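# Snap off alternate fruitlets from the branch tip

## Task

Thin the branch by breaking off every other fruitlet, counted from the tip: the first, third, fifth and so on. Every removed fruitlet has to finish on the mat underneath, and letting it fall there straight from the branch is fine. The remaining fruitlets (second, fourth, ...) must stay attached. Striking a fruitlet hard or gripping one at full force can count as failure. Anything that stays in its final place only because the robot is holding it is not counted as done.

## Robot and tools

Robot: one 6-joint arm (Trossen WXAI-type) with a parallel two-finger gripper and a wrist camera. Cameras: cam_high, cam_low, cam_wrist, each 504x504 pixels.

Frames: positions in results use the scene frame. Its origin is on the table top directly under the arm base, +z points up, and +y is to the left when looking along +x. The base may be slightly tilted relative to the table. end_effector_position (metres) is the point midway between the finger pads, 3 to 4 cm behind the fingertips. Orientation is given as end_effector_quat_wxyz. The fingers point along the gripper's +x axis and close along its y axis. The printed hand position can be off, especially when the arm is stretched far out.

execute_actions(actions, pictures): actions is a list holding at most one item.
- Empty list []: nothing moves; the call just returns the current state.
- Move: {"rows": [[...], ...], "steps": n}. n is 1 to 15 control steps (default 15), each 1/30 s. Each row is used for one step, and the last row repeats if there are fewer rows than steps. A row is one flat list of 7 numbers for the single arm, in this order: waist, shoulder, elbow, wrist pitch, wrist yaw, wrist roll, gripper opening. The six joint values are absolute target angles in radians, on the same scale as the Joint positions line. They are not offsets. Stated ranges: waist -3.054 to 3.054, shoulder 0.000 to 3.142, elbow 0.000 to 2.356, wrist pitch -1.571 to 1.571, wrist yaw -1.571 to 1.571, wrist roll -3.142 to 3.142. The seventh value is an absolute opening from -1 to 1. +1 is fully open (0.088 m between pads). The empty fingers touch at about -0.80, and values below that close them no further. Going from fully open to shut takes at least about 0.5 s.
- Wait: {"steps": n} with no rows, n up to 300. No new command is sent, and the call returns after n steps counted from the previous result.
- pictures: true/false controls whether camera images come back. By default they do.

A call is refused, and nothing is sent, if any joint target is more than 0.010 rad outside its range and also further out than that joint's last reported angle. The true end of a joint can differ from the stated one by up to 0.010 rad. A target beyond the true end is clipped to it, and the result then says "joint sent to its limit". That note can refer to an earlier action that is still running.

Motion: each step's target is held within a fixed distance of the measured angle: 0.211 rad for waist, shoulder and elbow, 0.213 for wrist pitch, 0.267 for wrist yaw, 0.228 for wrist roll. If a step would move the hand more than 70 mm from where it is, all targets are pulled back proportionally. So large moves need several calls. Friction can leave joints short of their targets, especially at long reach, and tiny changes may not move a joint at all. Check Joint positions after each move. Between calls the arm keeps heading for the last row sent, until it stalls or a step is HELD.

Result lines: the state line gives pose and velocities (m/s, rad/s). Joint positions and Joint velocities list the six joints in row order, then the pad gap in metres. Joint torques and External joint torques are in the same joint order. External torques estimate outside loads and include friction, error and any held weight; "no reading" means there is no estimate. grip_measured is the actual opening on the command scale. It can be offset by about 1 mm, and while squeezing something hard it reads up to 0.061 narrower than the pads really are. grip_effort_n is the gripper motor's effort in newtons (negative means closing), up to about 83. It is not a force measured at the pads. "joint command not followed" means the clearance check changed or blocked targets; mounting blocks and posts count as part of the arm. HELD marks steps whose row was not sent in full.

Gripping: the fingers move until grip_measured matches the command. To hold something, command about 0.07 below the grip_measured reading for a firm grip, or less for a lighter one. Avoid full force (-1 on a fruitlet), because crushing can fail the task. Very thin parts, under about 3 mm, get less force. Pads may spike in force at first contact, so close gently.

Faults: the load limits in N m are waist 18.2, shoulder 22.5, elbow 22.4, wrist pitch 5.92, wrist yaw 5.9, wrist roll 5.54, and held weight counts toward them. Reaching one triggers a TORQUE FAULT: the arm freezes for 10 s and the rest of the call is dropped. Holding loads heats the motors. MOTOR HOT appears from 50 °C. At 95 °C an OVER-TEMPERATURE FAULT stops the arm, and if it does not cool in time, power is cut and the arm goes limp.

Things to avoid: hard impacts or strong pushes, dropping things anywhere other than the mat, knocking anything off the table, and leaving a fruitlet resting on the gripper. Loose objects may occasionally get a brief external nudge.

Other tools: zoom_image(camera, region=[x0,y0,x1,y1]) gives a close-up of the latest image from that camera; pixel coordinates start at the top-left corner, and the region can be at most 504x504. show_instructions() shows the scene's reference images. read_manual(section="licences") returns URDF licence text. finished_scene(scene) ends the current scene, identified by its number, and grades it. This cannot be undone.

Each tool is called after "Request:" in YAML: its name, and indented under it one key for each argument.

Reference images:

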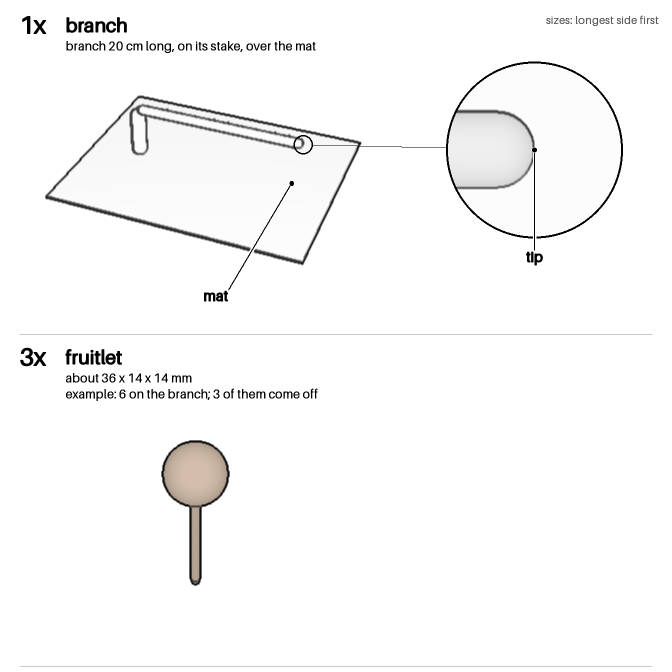

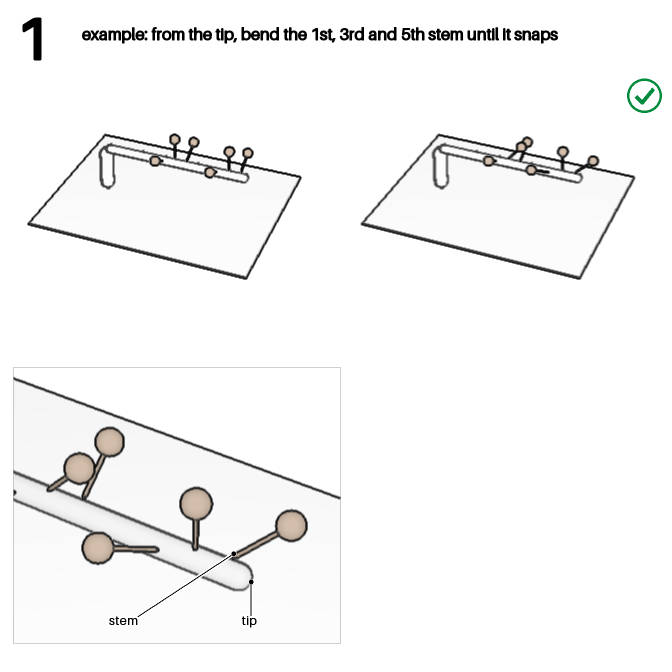

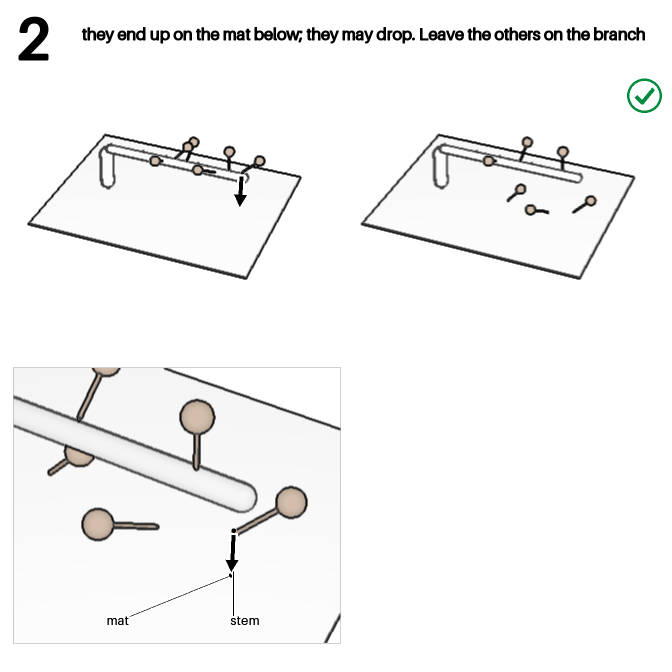

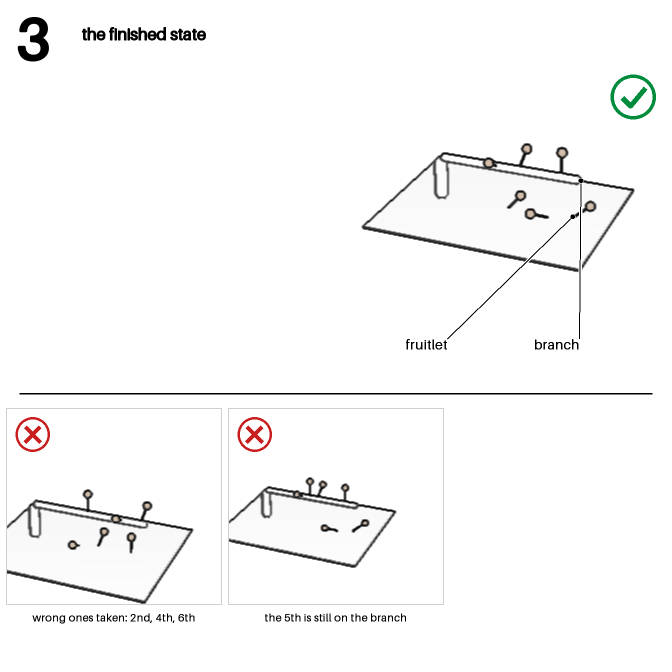

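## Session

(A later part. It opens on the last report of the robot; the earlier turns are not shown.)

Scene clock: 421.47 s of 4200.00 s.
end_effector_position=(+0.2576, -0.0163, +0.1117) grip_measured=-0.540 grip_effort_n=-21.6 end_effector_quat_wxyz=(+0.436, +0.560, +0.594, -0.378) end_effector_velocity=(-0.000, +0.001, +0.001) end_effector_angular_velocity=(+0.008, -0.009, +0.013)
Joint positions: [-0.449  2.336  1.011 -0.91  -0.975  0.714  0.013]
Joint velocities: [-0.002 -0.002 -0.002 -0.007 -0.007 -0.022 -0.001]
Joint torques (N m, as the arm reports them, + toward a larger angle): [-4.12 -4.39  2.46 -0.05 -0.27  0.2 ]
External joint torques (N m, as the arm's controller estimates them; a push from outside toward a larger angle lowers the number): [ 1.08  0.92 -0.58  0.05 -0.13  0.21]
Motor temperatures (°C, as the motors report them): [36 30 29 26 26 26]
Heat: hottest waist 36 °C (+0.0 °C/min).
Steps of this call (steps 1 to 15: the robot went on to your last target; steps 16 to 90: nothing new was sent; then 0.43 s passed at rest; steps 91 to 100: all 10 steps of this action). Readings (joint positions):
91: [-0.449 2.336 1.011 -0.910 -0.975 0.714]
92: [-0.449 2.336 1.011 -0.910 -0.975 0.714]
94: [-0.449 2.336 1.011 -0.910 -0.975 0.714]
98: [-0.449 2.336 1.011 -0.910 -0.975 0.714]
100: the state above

Request:
execute_actions:
  actions:
    - {"rows":[[-0.446,2.344,1.004,-0.908,-0.978,0.72,-0.56],[-0.446,2.344,1.004,-0.908,-0.978,0.72,-0.56],[-0.446,2.344,1.004,-0.908,-0.978,0.72,-0.56],[-0.442,2.347,1.002,-0.898,-0.98,0.726,-0.56],[-0.438,2.349,0.999,-0.888,-0.982,0.731,-0.56],[-0.434,2.352,0.997,-0.878,-0.985,0.737,-0.56],[-0.43,2.354,0.994,-0.868,-0.987,0.742,-0.56],[-0.426,2.357,0.992,-0.859,-0.989,0.748,-0.56],[-0.422,2.36,0.989,-0.849,-0.991,0.754,-0.56],[-0.418,2.362,0.987,-0.839,-0.994,0.759,-0.56],[-0.414,2.365,0.984,-0.829,-0.996,0.765,-0.56]],"steps":15}

Scene clock: 438.13 s of 4200.00 s.
end_effector_position=(+0.2589, -0.0190, +0.1004) grip_measured=-0.554 grip_effort_n=-30.0 end_effector_quat_wxyz=(+0.441, +0.558, +0.592, -0.379) end_effector_velocity=(+0.003, -0.002, -0.009) end_effector_angular_velocity=(-0.002, -0.024, +0.006)
Joint positions: [-0.426  2.353  0.996 -0.834 -0.983  0.755  0.012]
Joint velocities: [ 0.017  0.012 -0.017  0.081 -0.022  0.037 -0.   ]
Joint torques (N m, as the arm reports them, + toward a larger angle): [-3.52 -4.18  1.99 -0.27 -0.54  0.22]
External joint torques (N m, as the arm's controller estimates them; a push from outside toward a larger angle lowers the number): [ 1.83  1.33 -1.03 -0.22 -0.38  0.23]
Motor temperatures (°C, as the motors report them): [36 30 29 25 26 26]
Heat: hottest waist 36 °C (+0.0 °C/min).
Steps of this call (steps 1 to 15: the robot went on to your last target; steps 16 to 90: nothing new was sent; then 13.17 s passed at rest; steps 91 to 105: all 15 steps of this action). Readings (joint positions):
91: [-0.449 2.336 1.011 -0.910 -0.975 0.714]
92: [-0.449 2.336 1.011 -0.910 -0.975 0.714]
94: [-0.449 2.336 1.010 -0.908 -0.975 0.715]
98: [-0.441 2.340 1.005 -0.881 -0.976 0.729]
105: the state above

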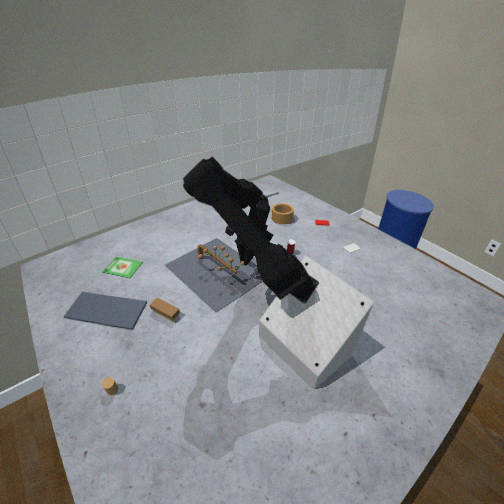

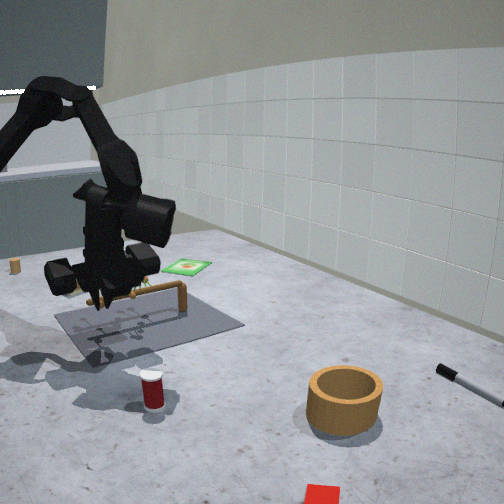

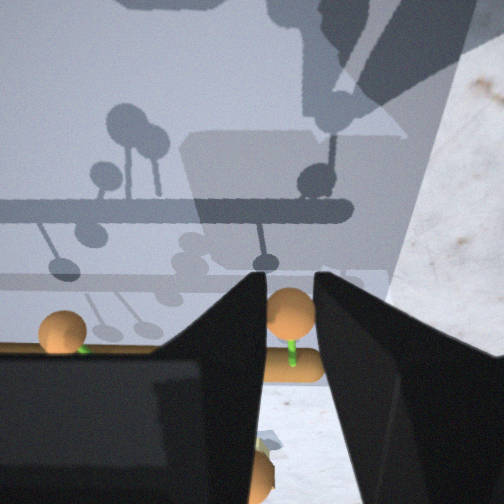

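Request:
execute_actions:
  actions:
    - {"rows":[[-0.41,2.368,0.982,-0.819,-0.998,0.771,-0.56],[-0.406,2.37,0.979,-0.809,-1.0,0.776,-0.56],[-0.402,2.373,0.977,-0.799,-1.003,0.782,-0.56],[-0.398,2.375,0.974,-0.789,-1.005,0.787,-0.56],[-0.394,2.378,0.972,-0.779,-1.007,0.793,-0.56],[-0.39,2.38,0.97,-0.769,-1.009,0.799,-0.56],[-0.386,2.383,0.967,-0.759,-1.012,0.804,-0.56],[-0.382,2.386,0.965,-0.749,-1.014,0.81,-0.56]],"steps":15}

Scene clock: 444.47 s of 4200.00 s.
end_effector_position=(+0.2589, -0.0184, +0.0860) grip_measured=-0.554 grip_effort_n=-30.5 end_effector_quat_wxyz=(+0.441, +0.557, +0.593, -0.378) end_effector_velocity=(+0.002, +0.002, -0.000) end_effector_angular_velocity=(+0.012, -0.020, +0.002)
Joint positions: [-0.39   2.375  0.975 -0.751 -1.004  0.802  0.012]
Joint velocities: [ 0.002 -0.002 -0.007  0.022 -0.022  0.007 -0.   ]
Joint torques (N m, as the arm reports them, + toward a larger angle): [-3.77 -4.17  1.88 -0.22 -0.51  0.21]
External joint torques (N m, as the arm's controller estimates them; a push from outside toward a larger angle lowers the number): [ 1.54  1.22 -0.84 -0.18 -0.36  0.22]
Motor temperatures (°C, as the motors report them): [35 30 29 25 26 26]
Heat: hottest waist 35 °C (-1.0 °C/min).
Steps of this call (steps 1 to 15: the robot went on to your last target; steps 16 to 90: nothing new was sent; then 2.83 s passed at rest; steps 91 to 105: all 15 steps of this action). Readings (joint positions):
91: [-0.424 2.355 0.994 -0.825 -0.985 0.760]
92: [-0.422 2.355 0.993 -0.821 -0.987 0.762]
94: [-0.417 2.358 0.990 -0.808 -0.989 0.770]
98: [-0.402 2.368 0.981 -0.773 -0.998 0.789]
105: the state above

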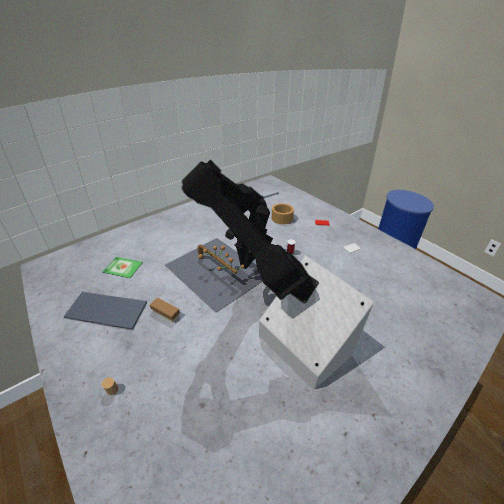

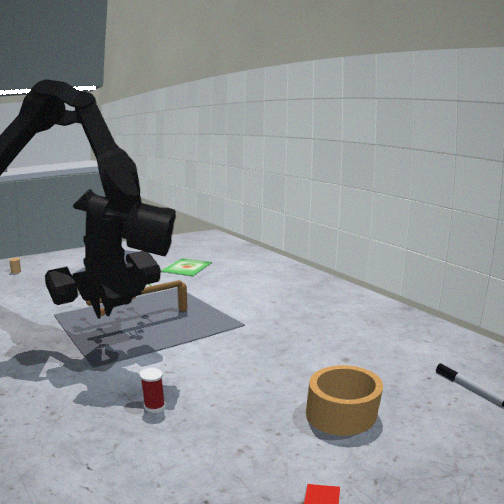

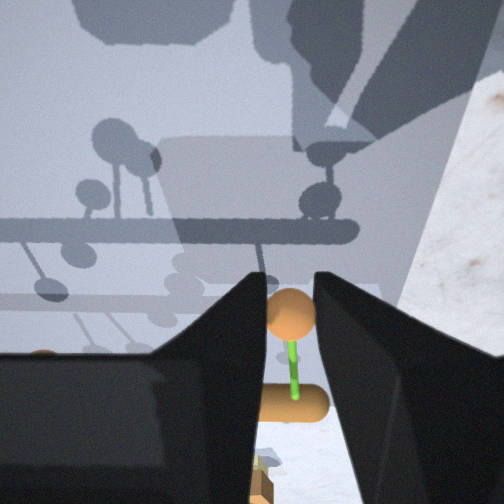

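Request:
execute_actions:
  actions:
    - {"rows":[[-0.375,2.384,0.959,-0.736,-1.018,0.822,-0.56],[-0.368,2.381,0.954,-0.723,-1.021,0.834,-0.56],[-0.361,2.379,0.948,-0.71,-1.025,0.846,-0.56],[-0.354,2.376,0.943,-0.696,-1.029,0.858,-0.56],[-0.347,2.374,0.937,-0.683,-1.033,0.87,-0.56],[-0.34,2.371,0.932,-0.67,-1.036,0.882,-0.56],[-0.333,2.369,0.926,-0.657,-1.04,0.894,-0.56],[-0.326,2.366,0.921,-0.644,-1.044,0.906,-0.56],[-0.319,2.364,0.915,-0.63,-1.047,0.918,-0.56],[-0.311,2.361,0.91,-0.617,-1.051,0.93,-0.56]],"steps":15}

Scene clock: 463.73 s of 4200.00 s.
end_effector_position=(+0.2547, -0.0065, +0.0661) grip_measured=-0.554 grip_effort_n=-30.0 end_effector_quat_wxyz=(+0.429, +0.561, +0.595, -0.383) end_effector_velocity=(-0.001, +0.005, -0.006) end_effector_angular_velocity=(-0.008, +0.002, -0.010)
Joint positions: [-0.316  2.374  0.92  -0.625 -1.043  0.918  0.012]
Joint velocities: [ 0.027 -0.017 -0.032  0.066 -0.007  0.066 -0.   ]
Joint torques (N m, as the arm reports them, + toward a larger angle): [-4.16 -6.37  1.79 -0.05 -0.37  0.21]
External joint torques (N m, as the arm's controller estimates them; a push from outside toward a larger angle lowers the number): [ 1.25 -1.1  -0.55 -0.02 -0.21  0.21]
Motor temperatures (°C, as the motors report them): [35 30 28 25 26 26]
Heat: hottest waist 35 °C (-1.0 °C/min).
Steps of this call (steps 1 to 15: the robot went on to your last target; steps 16 to 90: nothing new was sent; then 15.77 s passed at rest; steps 91 to 105: all 15 steps of this action). Readings (joint positions):
91: [-0.389 2.376 0.973 -0.745 -1.006 0.807]
92: [-0.387 2.376 0.971 -0.739 -1.007 0.812]
94: [-0.378 2.376 0.964 -0.721 -1.010 0.828]
98: [-0.352 2.376 0.945 -0.674 -1.021 0.870]
105: the state above

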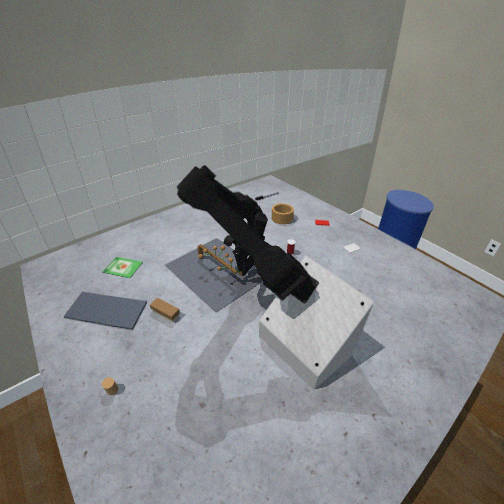

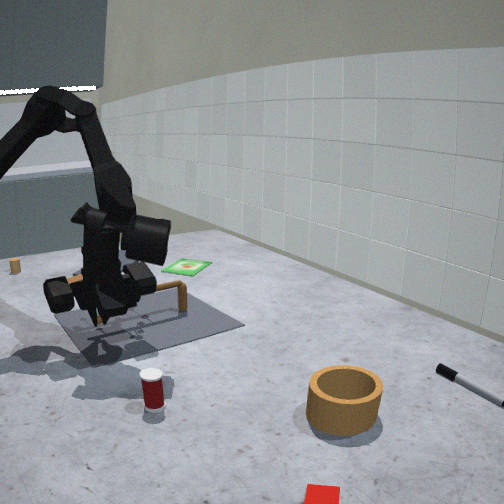

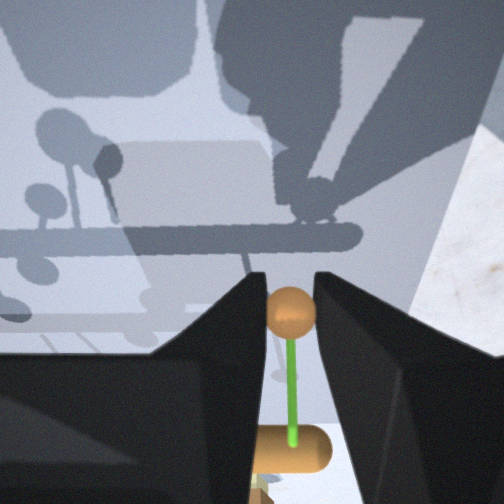

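Request:
execute_actions:
  actions:
    - {"rows":[[-0.318,2.382,0.922,-0.625,-1.043,0.912,-0.56],[-0.32,2.388,0.924,-0.625,-1.043,0.907,-0.56],[-0.322,2.394,0.926,-0.626,-1.042,0.902,-0.56],[-0.324,2.399,0.929,-0.626,-1.042,0.898,-0.56],[-0.326,2.405,0.931,-0.626,-1.041,0.894,-0.56],[-0.328,2.41,0.933,-0.627,-1.041,0.89,-0.56],[-0.33,2.415,0.935,-0.627,-1.04,0.885,-0.56]],"steps":15}

Scene clock: 489.83 s of 4200.00 s.
end_effector_position=(+0.2534, -0.0122, +0.0635) grip_measured=-0.554 grip_effort_n=-30.0 end_effector_quat_wxyz=(+0.429, +0.562, +0.597, -0.380) end_effector_velocity=(+0.002, +0.000, +0.001) end_effector_angular_velocity=(+0.007, -0.011, +0.016)
Joint positions: [-0.327  2.403  0.928 -0.625 -1.044  0.892  0.012]
Joint velocities: [-0.002  0.002  0.007 -0.007 -0.007 -0.022 -0.   ]
Joint torques (N m, as the arm reports them, + toward a larger angle): [-4.58 -4.03  3.11 -0.28 -0.05 -0.26]
External joint torques (N m, as the arm's controller estimates them; a push from outside toward a larger angle lowers the number): [ 0.69  1.27  0.89 -0.21  0.11 -0.25]
Motor temperatures (°C, as the motors report them): [35 31 28 25 26 26]
Heat: hottest waist 35 °C (-1.0 °C/min).
Steps of this call (steps 1 to 15: the robot went on to your last target; steps 16 to 90: nothing new was sent; then 22.60 s passed at rest; steps 91 to 105: all 15 steps of this action). Readings (joint positions):
91: [-0.315 2.372 0.917 -0.618 -1.045 0.924]
92: [-0.315 2.372 0.917 -0.618 -1.045 0.924]
94: [-0.317 2.375 0.918 -0.621 -1.045 0.917]
98: [-0.325 2.393 0.925 -0.623 -1.045 0.900]
105: the state above

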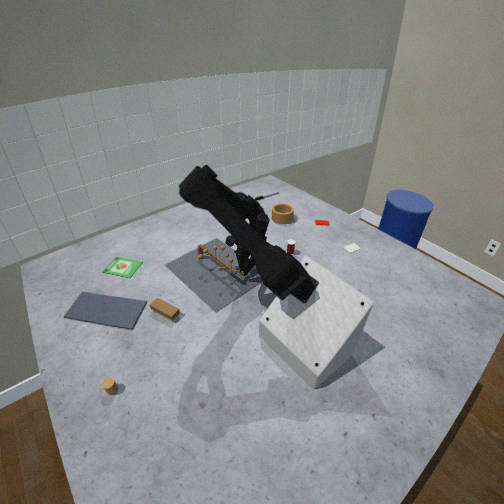

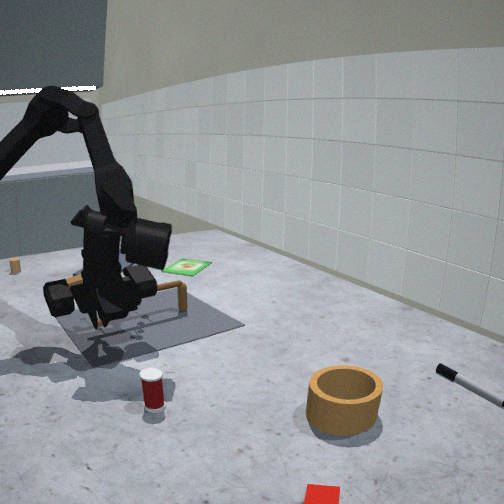

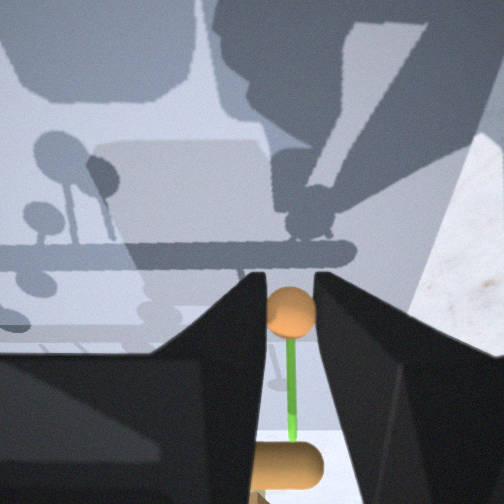

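Request:
execute_actions:
  actions:
    - {"rows":[[-0.32,2.421,0.929,-0.603,-1.045,0.898,-0.56],[-0.31,2.427,0.923,-0.58,-1.051,0.911,-0.56],[-0.3,2.434,0.917,-0.556,-1.056,0.925,-0.56],[-0.29,2.44,0.912,-0.532,-1.062,0.938,-0.56],[-0.283,2.446,0.906,-0.509,-1.067,0.951,-0.56],[-0.283,2.446,0.906,-0.509,-1.067,0.951,-0.56],[-0.283,2.446,0.906,-0.509,-1.067,0.951,-0.56],[-0.283,2.446,0.906,-0.509,-1.067,0.951,-0.56],[-0.283,2.446,0.906,-0.509,-1.067,0.951,-0.56],[-0.283,2.446,0.906,-0.509,-1.067,0.951,-0.3]],"steps":15}

Scene clock: 501.67 s of 4200.00 s.
end_effector_position=(+0.2542, -0.0128, +0.0472) grip_measured=-0.343 grip_effort_n=14.2 end_effector_quat_wxyz=(+0.435, +0.557, +0.601, -0.374) end_effector_velocity=(+0.001, +0.003, +0.002) end_effector_angular_velocity=(+0.021, -0.004, -0.017)
Joint positions: [-0.287  2.435  0.912 -0.513 -1.063  0.943  0.022]
Joint velocities: [-0.002 -0.002 -0.002 -0.007 -0.022  0.007  0.021]
Joint torques (N m, as the arm reports them, + toward a larger angle): [-4.17 -4.03  1.59  0.02 -0.3   0.22]
External joint torques (N m, as the arm's controller estimates them; a push from outside toward a larger angle lowers the number): [ 1.13  1.27 -0.35  0.05 -0.13  0.22]
Motor temperatures (°C, as the motors report them): [36 31 28 25 26 26]
Heat: hottest waist 36 °C (+1.0 °C/min).
Steps of this call (steps 1 to 15: the robot went on to your last target; steps 16 to 90: nothing new was sent; then 8.33 s passed at rest; steps 91 to 105: all 15 steps of this action). Readings (joint positions):
91: [-0.328 2.405 0.929 -0.624 -1.044 0.891]
92: [-0.326 2.407 0.929 -0.614 -1.044 0.891]
94: [-0.316 2.415 0.928 -0.580 -1.048 0.905]
98: [-0.291 2.431 0.917 -0.531 -1.059 0.934]
105: the state above

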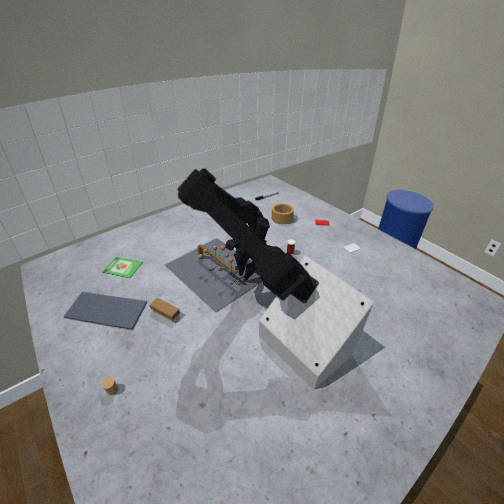

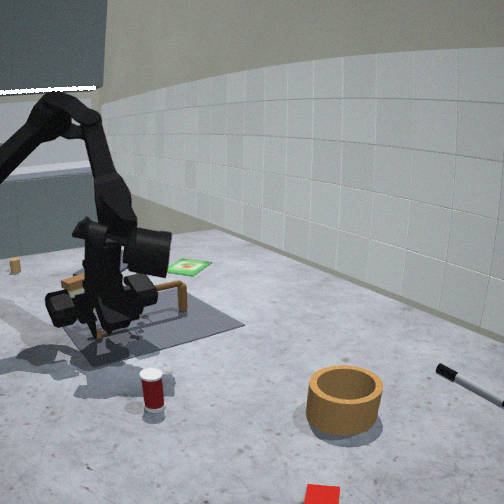

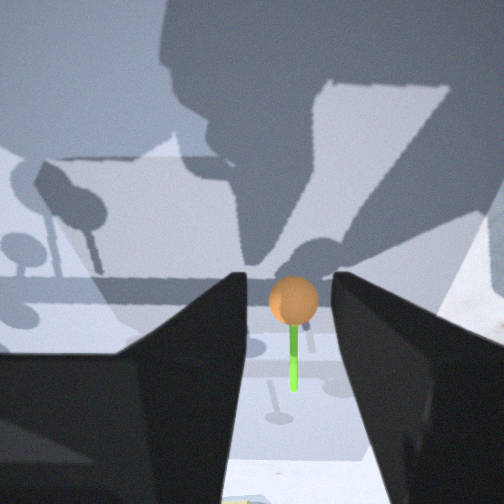

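Request:
execute_actions:
  actions:
    - {"rows":[[-0.35,2.42,0.96,-0.66,-1.03,0.86,-0.25],[-0.42,2.39,1.01,-0.82,-0.99,0.77,-0.25],[-0.49,2.36,1.06,-0.98,-0.95,0.68,-0.25],[-0.554,2.34,1.111,-1.133,-0.904,0.588,-0.25],[-0.6,2.33,1.2,-1.27,-0.87,0.55,-0.25],[-0.6,2.35,1.3,-1.36,-0.87,0.55,-0.25],[-0.58,2.39,1.4,-1.4,-0.89,0.57,-0.25],[-0.55,2.43,1.51,-1.45,-0.9,0.59,-0.25],[-0.527,2.465,1.618,-1.487,-0.922,0.614,-0.25]],"steps":15}
  pictures: false

Request:
execute_actions:
  actions:
    - {"steps":20}

Scene clock: 569.30 s of 4200.00 s.
end_effector_position=(+0.3440, -0.0427, +0.1857) grip_measured=-0.253 grip_effort_n=13.7 end_effector_quat_wxyz=(+0.483, +0.544, +0.584, -0.360) end_effector_velocity=(+0.077, +0.161, +0.209) end_effector_angular_velocity=(+0.280, +0.405, -0.308)
Joint positions: [-0.528  2.448  1.527 -1.282 -0.924  0.623  0.027]
Joint velocities: [ 0.032 -0.002  1.043 -1.663  0.007 -0.051  0.   ]
Joint torques (N m, as the arm reports them, + toward a larger angle): [-5.39 -5.07  3.99 -0.6  -0.09 -0.24]
External joint torques (N m, as the arm's controller estimates them; a push from outside toward a larger angle lowers the number): [ 1.31  1.19  0.83 -0.21 -0.03 -0.27]
Motor temperatures (°C, as the motors report them): [36 30 28 25 26 26]
Heat: hottest waist 36 °C (+0.0 °C/min).
Steps of this call (steps 1 to 15: the robot went on to your last target; steps 16 to 90: nothing new was sent; then 64.13 s passed at rest; steps 91 to 105: all 15 steps of this action). Readings (joint positions):
91: [-0.291 2.435 0.920 -0.544 -1.060 0.931]
92: [-0.309 2.433 0.936 -0.603 -1.045 0.893]
94: [-0.384 2.418 0.981 -0.706 -0.995 0.795]
98: [-0.525 2.398 1.163 -0.896 -0.926 0.655]
105: the state above

Scene clock: 569.97 s of 4200.00 s.
end_effector_position=(+0.3416, -0.0226, +0.2043) grip_measured=-0.253 grip_effort_n=14.2 end_effector_quat_wxyz=(+0.430, +0.564, +0.593, -0.382) end_effector_velocity=(-0.001, -0.001, +0.003) end_effector_angular_velocity=(-0.004, -0.006, +0.016)
Joint positions: [-0.528  2.453  1.609 -1.484 -0.924  0.62   0.027]
Joint velocities: [-0.007 -0.002  0.002 -0.007  0.007 -0.022 -0.   ]
Joint torques (N m, as the arm reports them, + toward a larger angle): [-5.37 -5.17  5.19 -0.35 -0.06 -0.26]
External joint torques (N m, as the arm's controller estimates them; a push from outside toward a larger angle lowers the number): [ 1.18  1.5   1.16 -0.21  0.07 -0.26]
Motor temperatures (°C, as the motors report them): [36 30 28 25 26 26]
Heat: hottest waist 36 °C (+0.0 °C/min).
Steps of this call (steps 1 to 20: the robot went on to your last target). Readings (joint positions):
1: [-0.528 2.448 1.555 -1.337 -0.924 0.622]
2: [-0.528 2.448 1.574 -1.382 -0.924 0.622]
4: [-0.528 2.448 1.595 -1.429 -0.924 0.621]
8: [-0.528 2.453 1.602 -1.469 -0.924 0.621]
20: the state above

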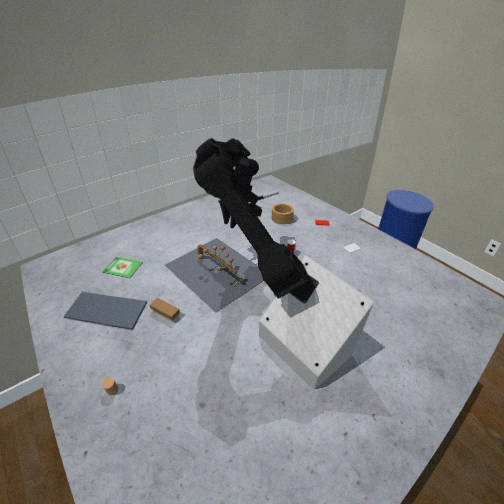

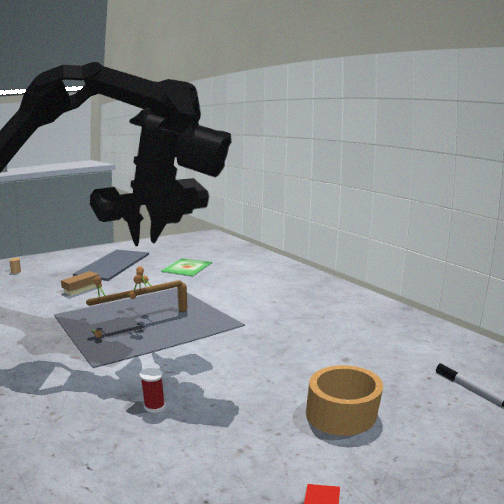

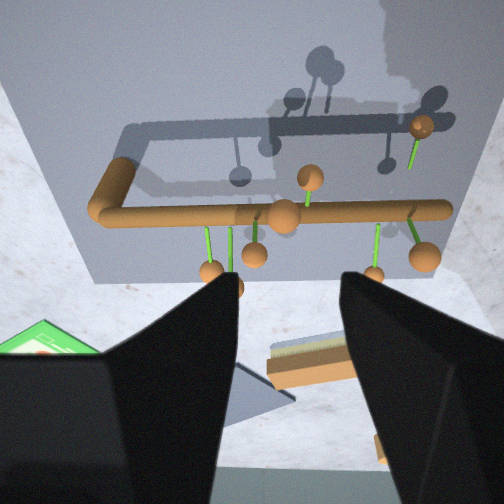

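Request:
zoom_image:
  camera: "cam_wrist"
  region: [190, 140, 350, 310]

Region (190, 140, 350, 310) of cam_wrist's 504x504 image, scaled by 2.965, with more detail than that image has; it fills the left 474 columns of this view, and the rest is white.

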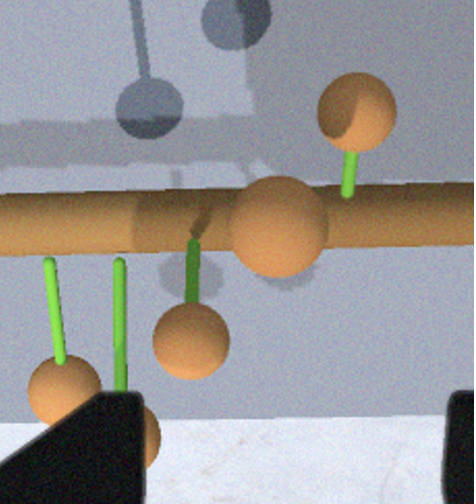

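Request:
execute_actions:
  actions:
    - {"rows":[[-0.5,2.455,1.58,-1.425,-0.94,0.65,-0.25],[-0.47,2.448,1.54,-1.36,-0.955,0.69,-0.25],[-0.445,2.441,1.5,-1.3,-0.972,0.727,-0.25],[-0.42,2.435,1.46,-1.236,-0.989,0.763,-0.25]],"steps":15}

Scene clock: 596.17 s of 4200.00 s.
end_effector_position=(+0.3423, -0.0123, +0.1525) grip_measured=-0.253 grip_effort_n=14.2 end_effector_quat_wxyz=(+0.430, +0.560, +0.595, -0.384) end_effector_velocity=(-0.003, -0.001, -0.005) end_effector_angular_velocity=(+0.015, -0.020, +0.002)
Joint positions: [-0.42   2.446  1.47  -1.242 -0.984  0.755  0.027]
Joint velocities: [-0.002 -0.002 -0.037  0.037 -0.022 -0.007 -0.   ]
Joint torques (N m, as the arm reports them, + toward a larger angle): [-5.54 -7.6   3.11 -0.06 -0.29  0.2 ]
External joint torques (N m, as the arm's controller estimates them; a push from outside toward a larger angle lowers the number): [ 0.84 -0.88 -0.66  0.03 -0.14  0.21]
Motor temperatures (°C, as the motors report them): [38 30 30 25 26 26]
Heat: hottest waist 38 °C (+2.0 °C/min).
Steps of this call (steps 1 to 15: the robot went on to your last target; steps 16 to 90: nothing new was sent; then 22.70 s passed at rest; steps 91 to 105: all 15 steps of this action). Readings (joint positions):
91: [-0.526 2.453 1.607 -1.476 -0.924 0.621]
92: [-0.521 2.452 1.596 -1.445 -0.930 0.635]
94: [-0.494 2.447 1.553 -1.360 -0.954 0.683]
98: [-0.426 2.446 1.484 -1.274 -0.974 0.737]
105: the state above

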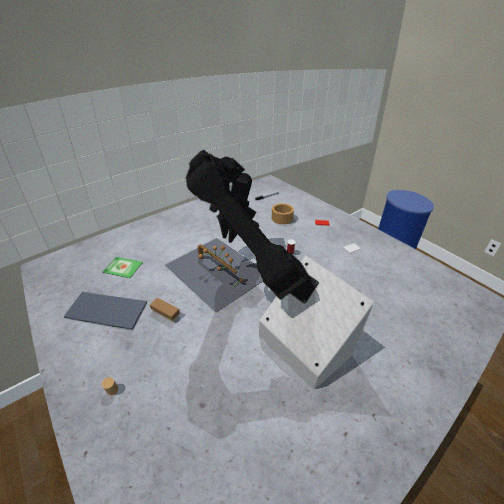

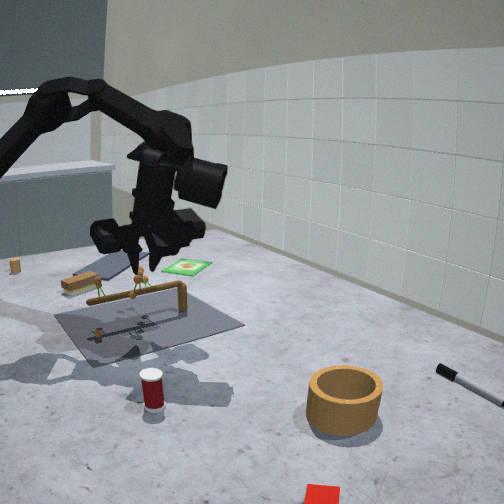

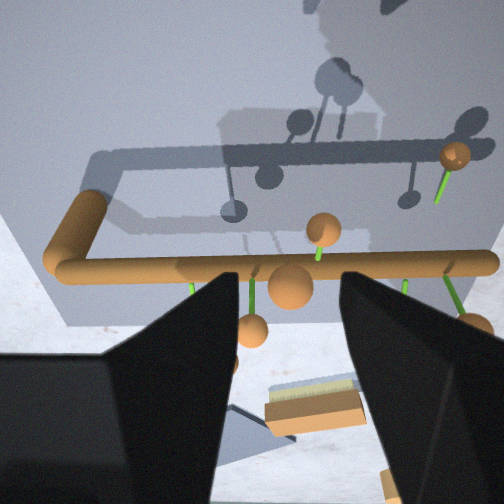

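Request:
execute_actions:
  actions:
    - {"rows":[[-0.41,2.43,1.447,-1.214,-0.997,0.778,-0.25],[-0.4,2.427,1.434,-1.193,-1.005,0.794,-0.25],[-0.39,2.424,1.421,-1.171,-1.013,0.81,-0.25],[-0.379,2.421,1.408,-1.15,-1.021,0.825,-0.25]],"steps":15}

Scene clock: 618.90 s of 4200.00 s.
end_effector_position=(+0.3420, -0.0045, +0.1368) grip_measured=-0.253 grip_effort_n=14.2 end_effector_quat_wxyz=(+0.427, +0.565, +0.594, -0.382) end_effector_velocity=(-0.002, +0.003, +0.002) end_effector_angular_velocity=(+0.008, +0.001, -0.015)
Joint positions: [-0.38   2.433  1.416 -1.154 -1.017  0.818  0.027]
Joint velocities: [-0.002 -0.012 -0.012 -0.007 -0.007  0.007 -0.   ]
Joint torques (N m, as the arm reports them, + toward a larger angle): [-5.4  -7.69  2.93 -0.03 -0.29  0.21]
External joint torques (N m, as the arm's controller estimates them; a push from outside toward a larger angle lowers the number): [ 1.12 -1.19 -0.55  0.07 -0.14  0.22]
Motor temperatures (°C, as the motors report them): [38 33 29 25 26 26]
Heat: hottest waist 38 °C (+2.0 °C/min).
Steps of this call (steps 1 to 15: the robot went on to your last target; steps 16 to 90: nothing new was sent; then 19.23 s passed at rest; steps 91 to 105: all 15 steps of this action). Readings (joint positions):
91: [-0.419 2.445 1.466 -1.233 -0.987 0.760]
92: [-0.418 2.443 1.460 -1.223 -0.991 0.767]
94: [-0.409 2.438 1.443 -1.194 -1.001 0.788]
98: [-0.384 2.435 1.422 -1.165 -1.013 0.810]
105: the state above

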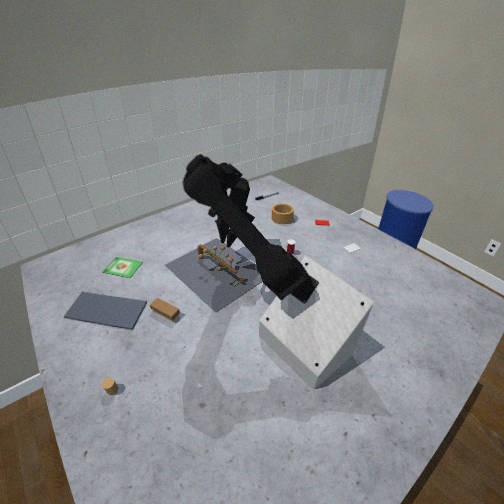

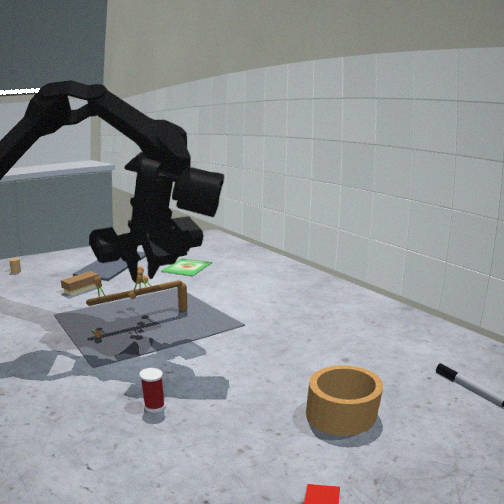

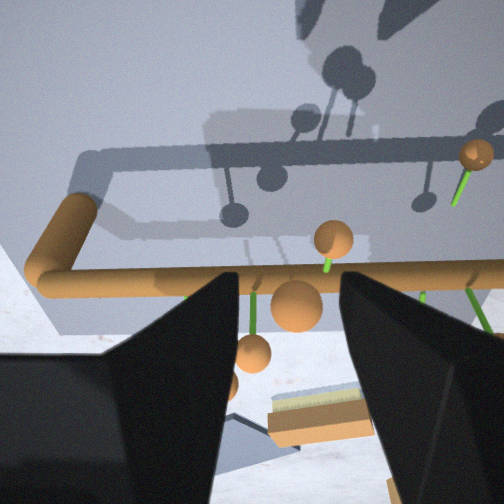

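Request:
execute_actions:
  actions:
    - {"rows":[[-0.379,2.421,1.408,-1.15,-1.021,0.825,-0.33],[-0.379,2.421,1.408,-1.15,-1.021,0.825,-0.4],[-0.379,2.421,1.408,-1.15,-1.021,0.825,-0.45],[-0.379,2.421,1.408,-1.15,-1.021,0.825,-0.47],[-0.379,2.421,1.408,-1.15,-1.021,0.825,-0.485],[-0.379,2.421,1.408,-1.15,-1.021,0.825,-0.495],[-0.379,2.421,1.408,-1.15,-1.021,0.825,-0.505],[-0.379,2.421,1.408,-1.15,-1.021,0.825,-0.51],[-0.379,2.421,1.408,-1.15,-1.021,0.825,-0.515],[-0.379,2.421,1.408,-1.15,-1.021,0.825,-0.52],[-0.379,2.421,1.408,-1.15,-1.021,0.825,-0.525],[-0.379,2.421,1.408,-1.15,-1.021,0.825,-0.53],[-0.379,2.421,1.408,-1.15,-1.021,0.825,-0.535]],"steps":15}

Scene clock: 629.50 s of 4200.00 s.
end_effector_position=(+0.3420, -0.0046, +0.1368) grip_measured=-0.521 grip_effort_n=-16.5 end_effector_quat_wxyz=(+0.427, +0.565, +0.594, -0.382) end_effector_velocity=(-0.001, +0.005, +0.001) end_effector_angular_velocity=(+0.024, -0.004, +0.003)
Joint positions: [-0.38   2.433  1.416 -1.152 -1.018  0.819  0.013]
Joint velocities: [ 0.002 -0.002 -0.002 -0.022 -0.022 -0.022 -0.006]
Joint torques (N m, as the arm reports them, + toward a larger angle): [-5.4  -7.72  2.92 -0.03 -0.27  0.2 ]
External joint torques (N m, as the arm's controller estimates them; a push from outside toward a larger angle lowers the number): [ 1.13 -1.13 -0.65  0.05 -0.11  0.21]
Motor temperatures (°C, as the motors report them): [39 33 29 25 26 26]
Heat: hottest waist 39 °C (+3.0 °C/min).
Steps of this call (steps 1 to 15: the robot went on to your last target; steps 16 to 90: nothing new was sent; then 7.10 s passed at rest; steps 91 to 105: all 15 steps of this action). Readings (joint positions):
91: [-0.380 2.433 1.416 -1.152 -1.018 0.819]
92: [-0.380 2.433 1.416 -1.152 -1.018 0.819]
94: [-0.380 2.433 1.416 -1.152 -1.018 0.819]
98: [-0.380 2.433 1.416 -1.152 -1.018 0.819]
105: the state above

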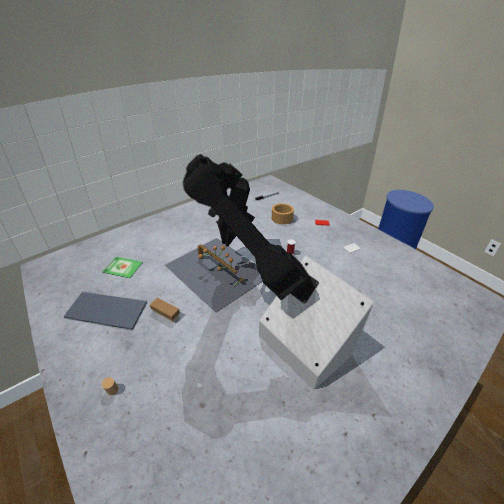

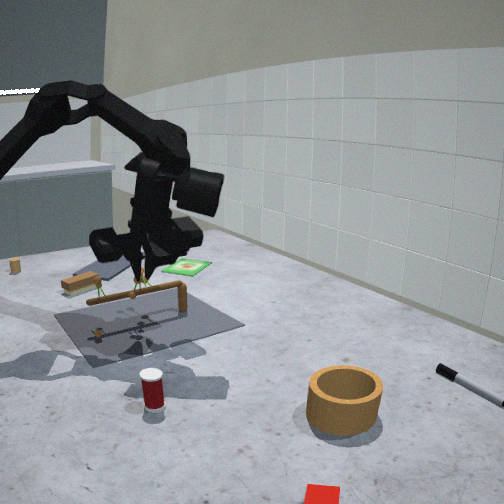

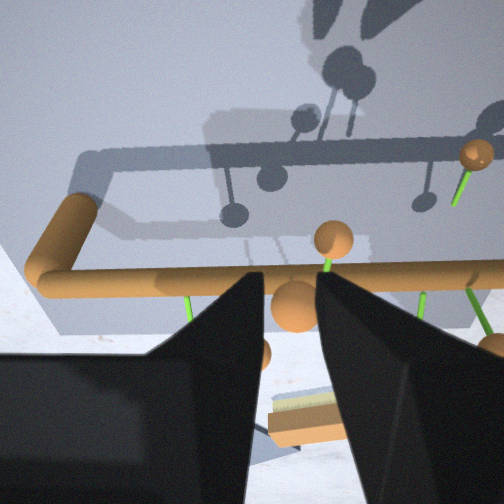

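Request:
zoom_image:
  camera: "cam_wrist"
  region: [230, 200, 370, 380]

Request:
zoom_image:
  camera: "cam_low"
  region: [100, 240, 190, 320]

Region (230, 200, 370, 380) of cam_wrist's 504x504 image, scaled by 2.800, with more detail than that image has.

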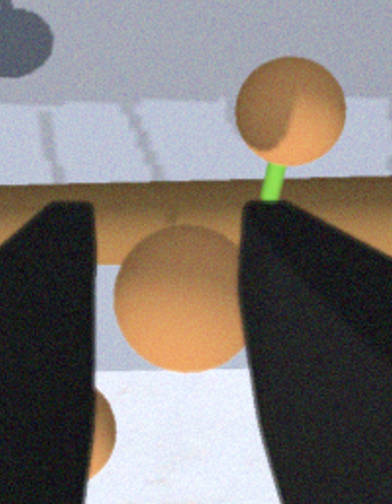

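Region (100, 240, 190, 320) of cam_low's 504x504 image, scaled by 5.600, with more detail than that image has.

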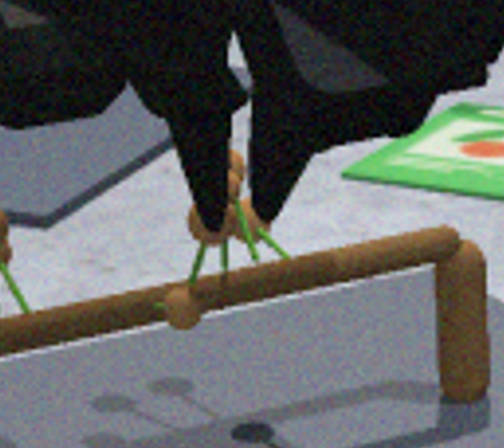

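Request:
execute_actions:
  actions:
    - {"rows":[[-0.379,2.421,1.408,-1.15,-1.021,0.825,-0.27],[-0.379,2.421,1.408,-1.15,-1.021,0.825,-0.27],[-0.379,2.421,1.408,-1.15,-1.021,0.825,-0.27],[-0.379,2.421,1.408,-1.15,-1.021,0.825,-0.27],[-0.379,2.421,1.408,-1.15,-1.021,0.825,-0.27],[-0.379,2.421,1.408,-1.15,-1.021,0.825,-0.27],[-0.375,2.419,1.4,-1.139,-1.023,0.83,-0.27],[-0.37,2.417,1.393,-1.128,-1.025,0.836,-0.27],[-0.366,2.414,1.385,-1.118,-1.027,0.842,-0.27],[-0.362,2.412,1.377,-1.107,-1.029,0.847,-0.27]],"steps":15}

Scene clock: 658.97 s of 4200.00 s.
end_effector_position=(+0.3396, -0.0019, +0.1300) grip_measured=-0.275 grip_effort_n=14.2 end_effector_quat_wxyz=(+0.427, +0.563, +0.595, -0.383) end_effector_velocity=(-0.007, +0.005, -0.008) end_effector_angular_velocity=(+0.008, +0.015, -0.001)
Joint positions: [-0.364  2.426  1.387 -1.114 -1.024  0.839  0.026]
Joint velocities: [ 0.017 -0.007 -0.037  0.022 -0.007  0.007  0.001]
Joint torques (N m, as the arm reports them, + toward a larger angle): [-5.37 -7.82  2.96 -0.02 -0.28  0.21]
External joint torques (N m, as the arm's controller estimates them; a push from outside toward a larger angle lowers the number): [ 1.36 -1.16 -0.6   0.05 -0.12  0.21]
Motor temperatures (°C, as the motors report them): [39 35 29 25 26 26]
Heat: hottest waist 39 °C (+1.0 °C/min).
Steps of this call (steps 1 to 15: the robot went on to your last target; steps 16 to 90: nothing new was sent; then 25.97 s passed at rest; steps 91 to 105: all 15 steps of this action). Readings (joint positions):
91: [-0.380 2.433 1.416 -1.152 -1.018 0.819]
92: [-0.380 2.433 1.416 -1.152 -1.018 0.819]
94: [-0.380 2.433 1.416 -1.152 -1.018 0.819]
98: [-0.379 2.431 1.411 -1.144 -1.019 0.823]
105: the state above

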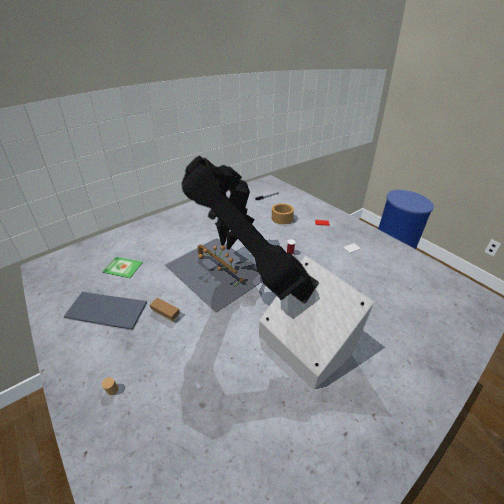

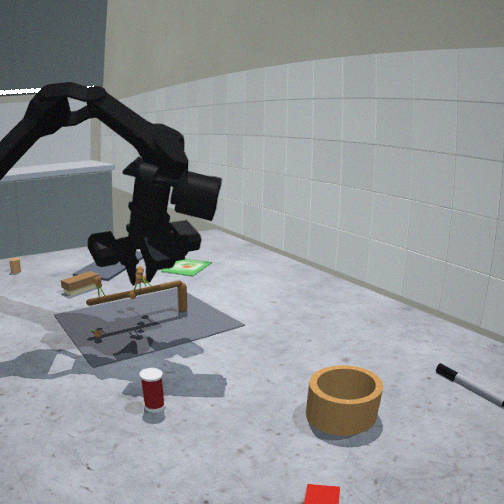

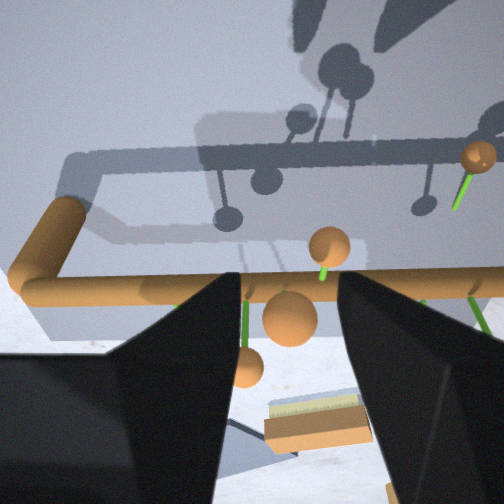

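Request:
zoom_image:
  camera: "cam_wrist"
  region: [220, 210, 360, 390]

Request:
zoom_image:
  camera: "cam_low"
  region: [100, 240, 190, 320]

Region (220, 210, 360, 390) of cam_wrist's 504x504 image, scaled by 2.800, with more detail than that image has.

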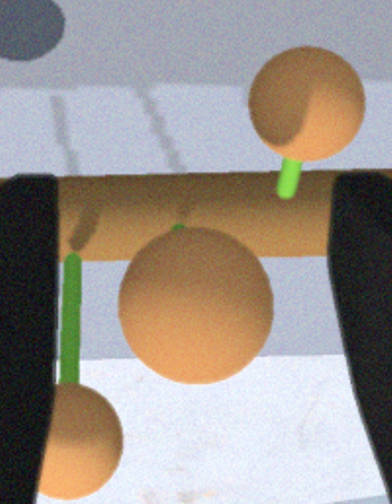

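Region (100, 240, 190, 320) of cam_low's 504x504 image, scaled by 5.600, with more detail than that image has.

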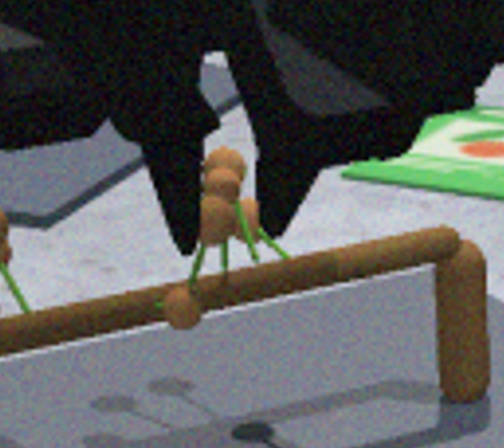

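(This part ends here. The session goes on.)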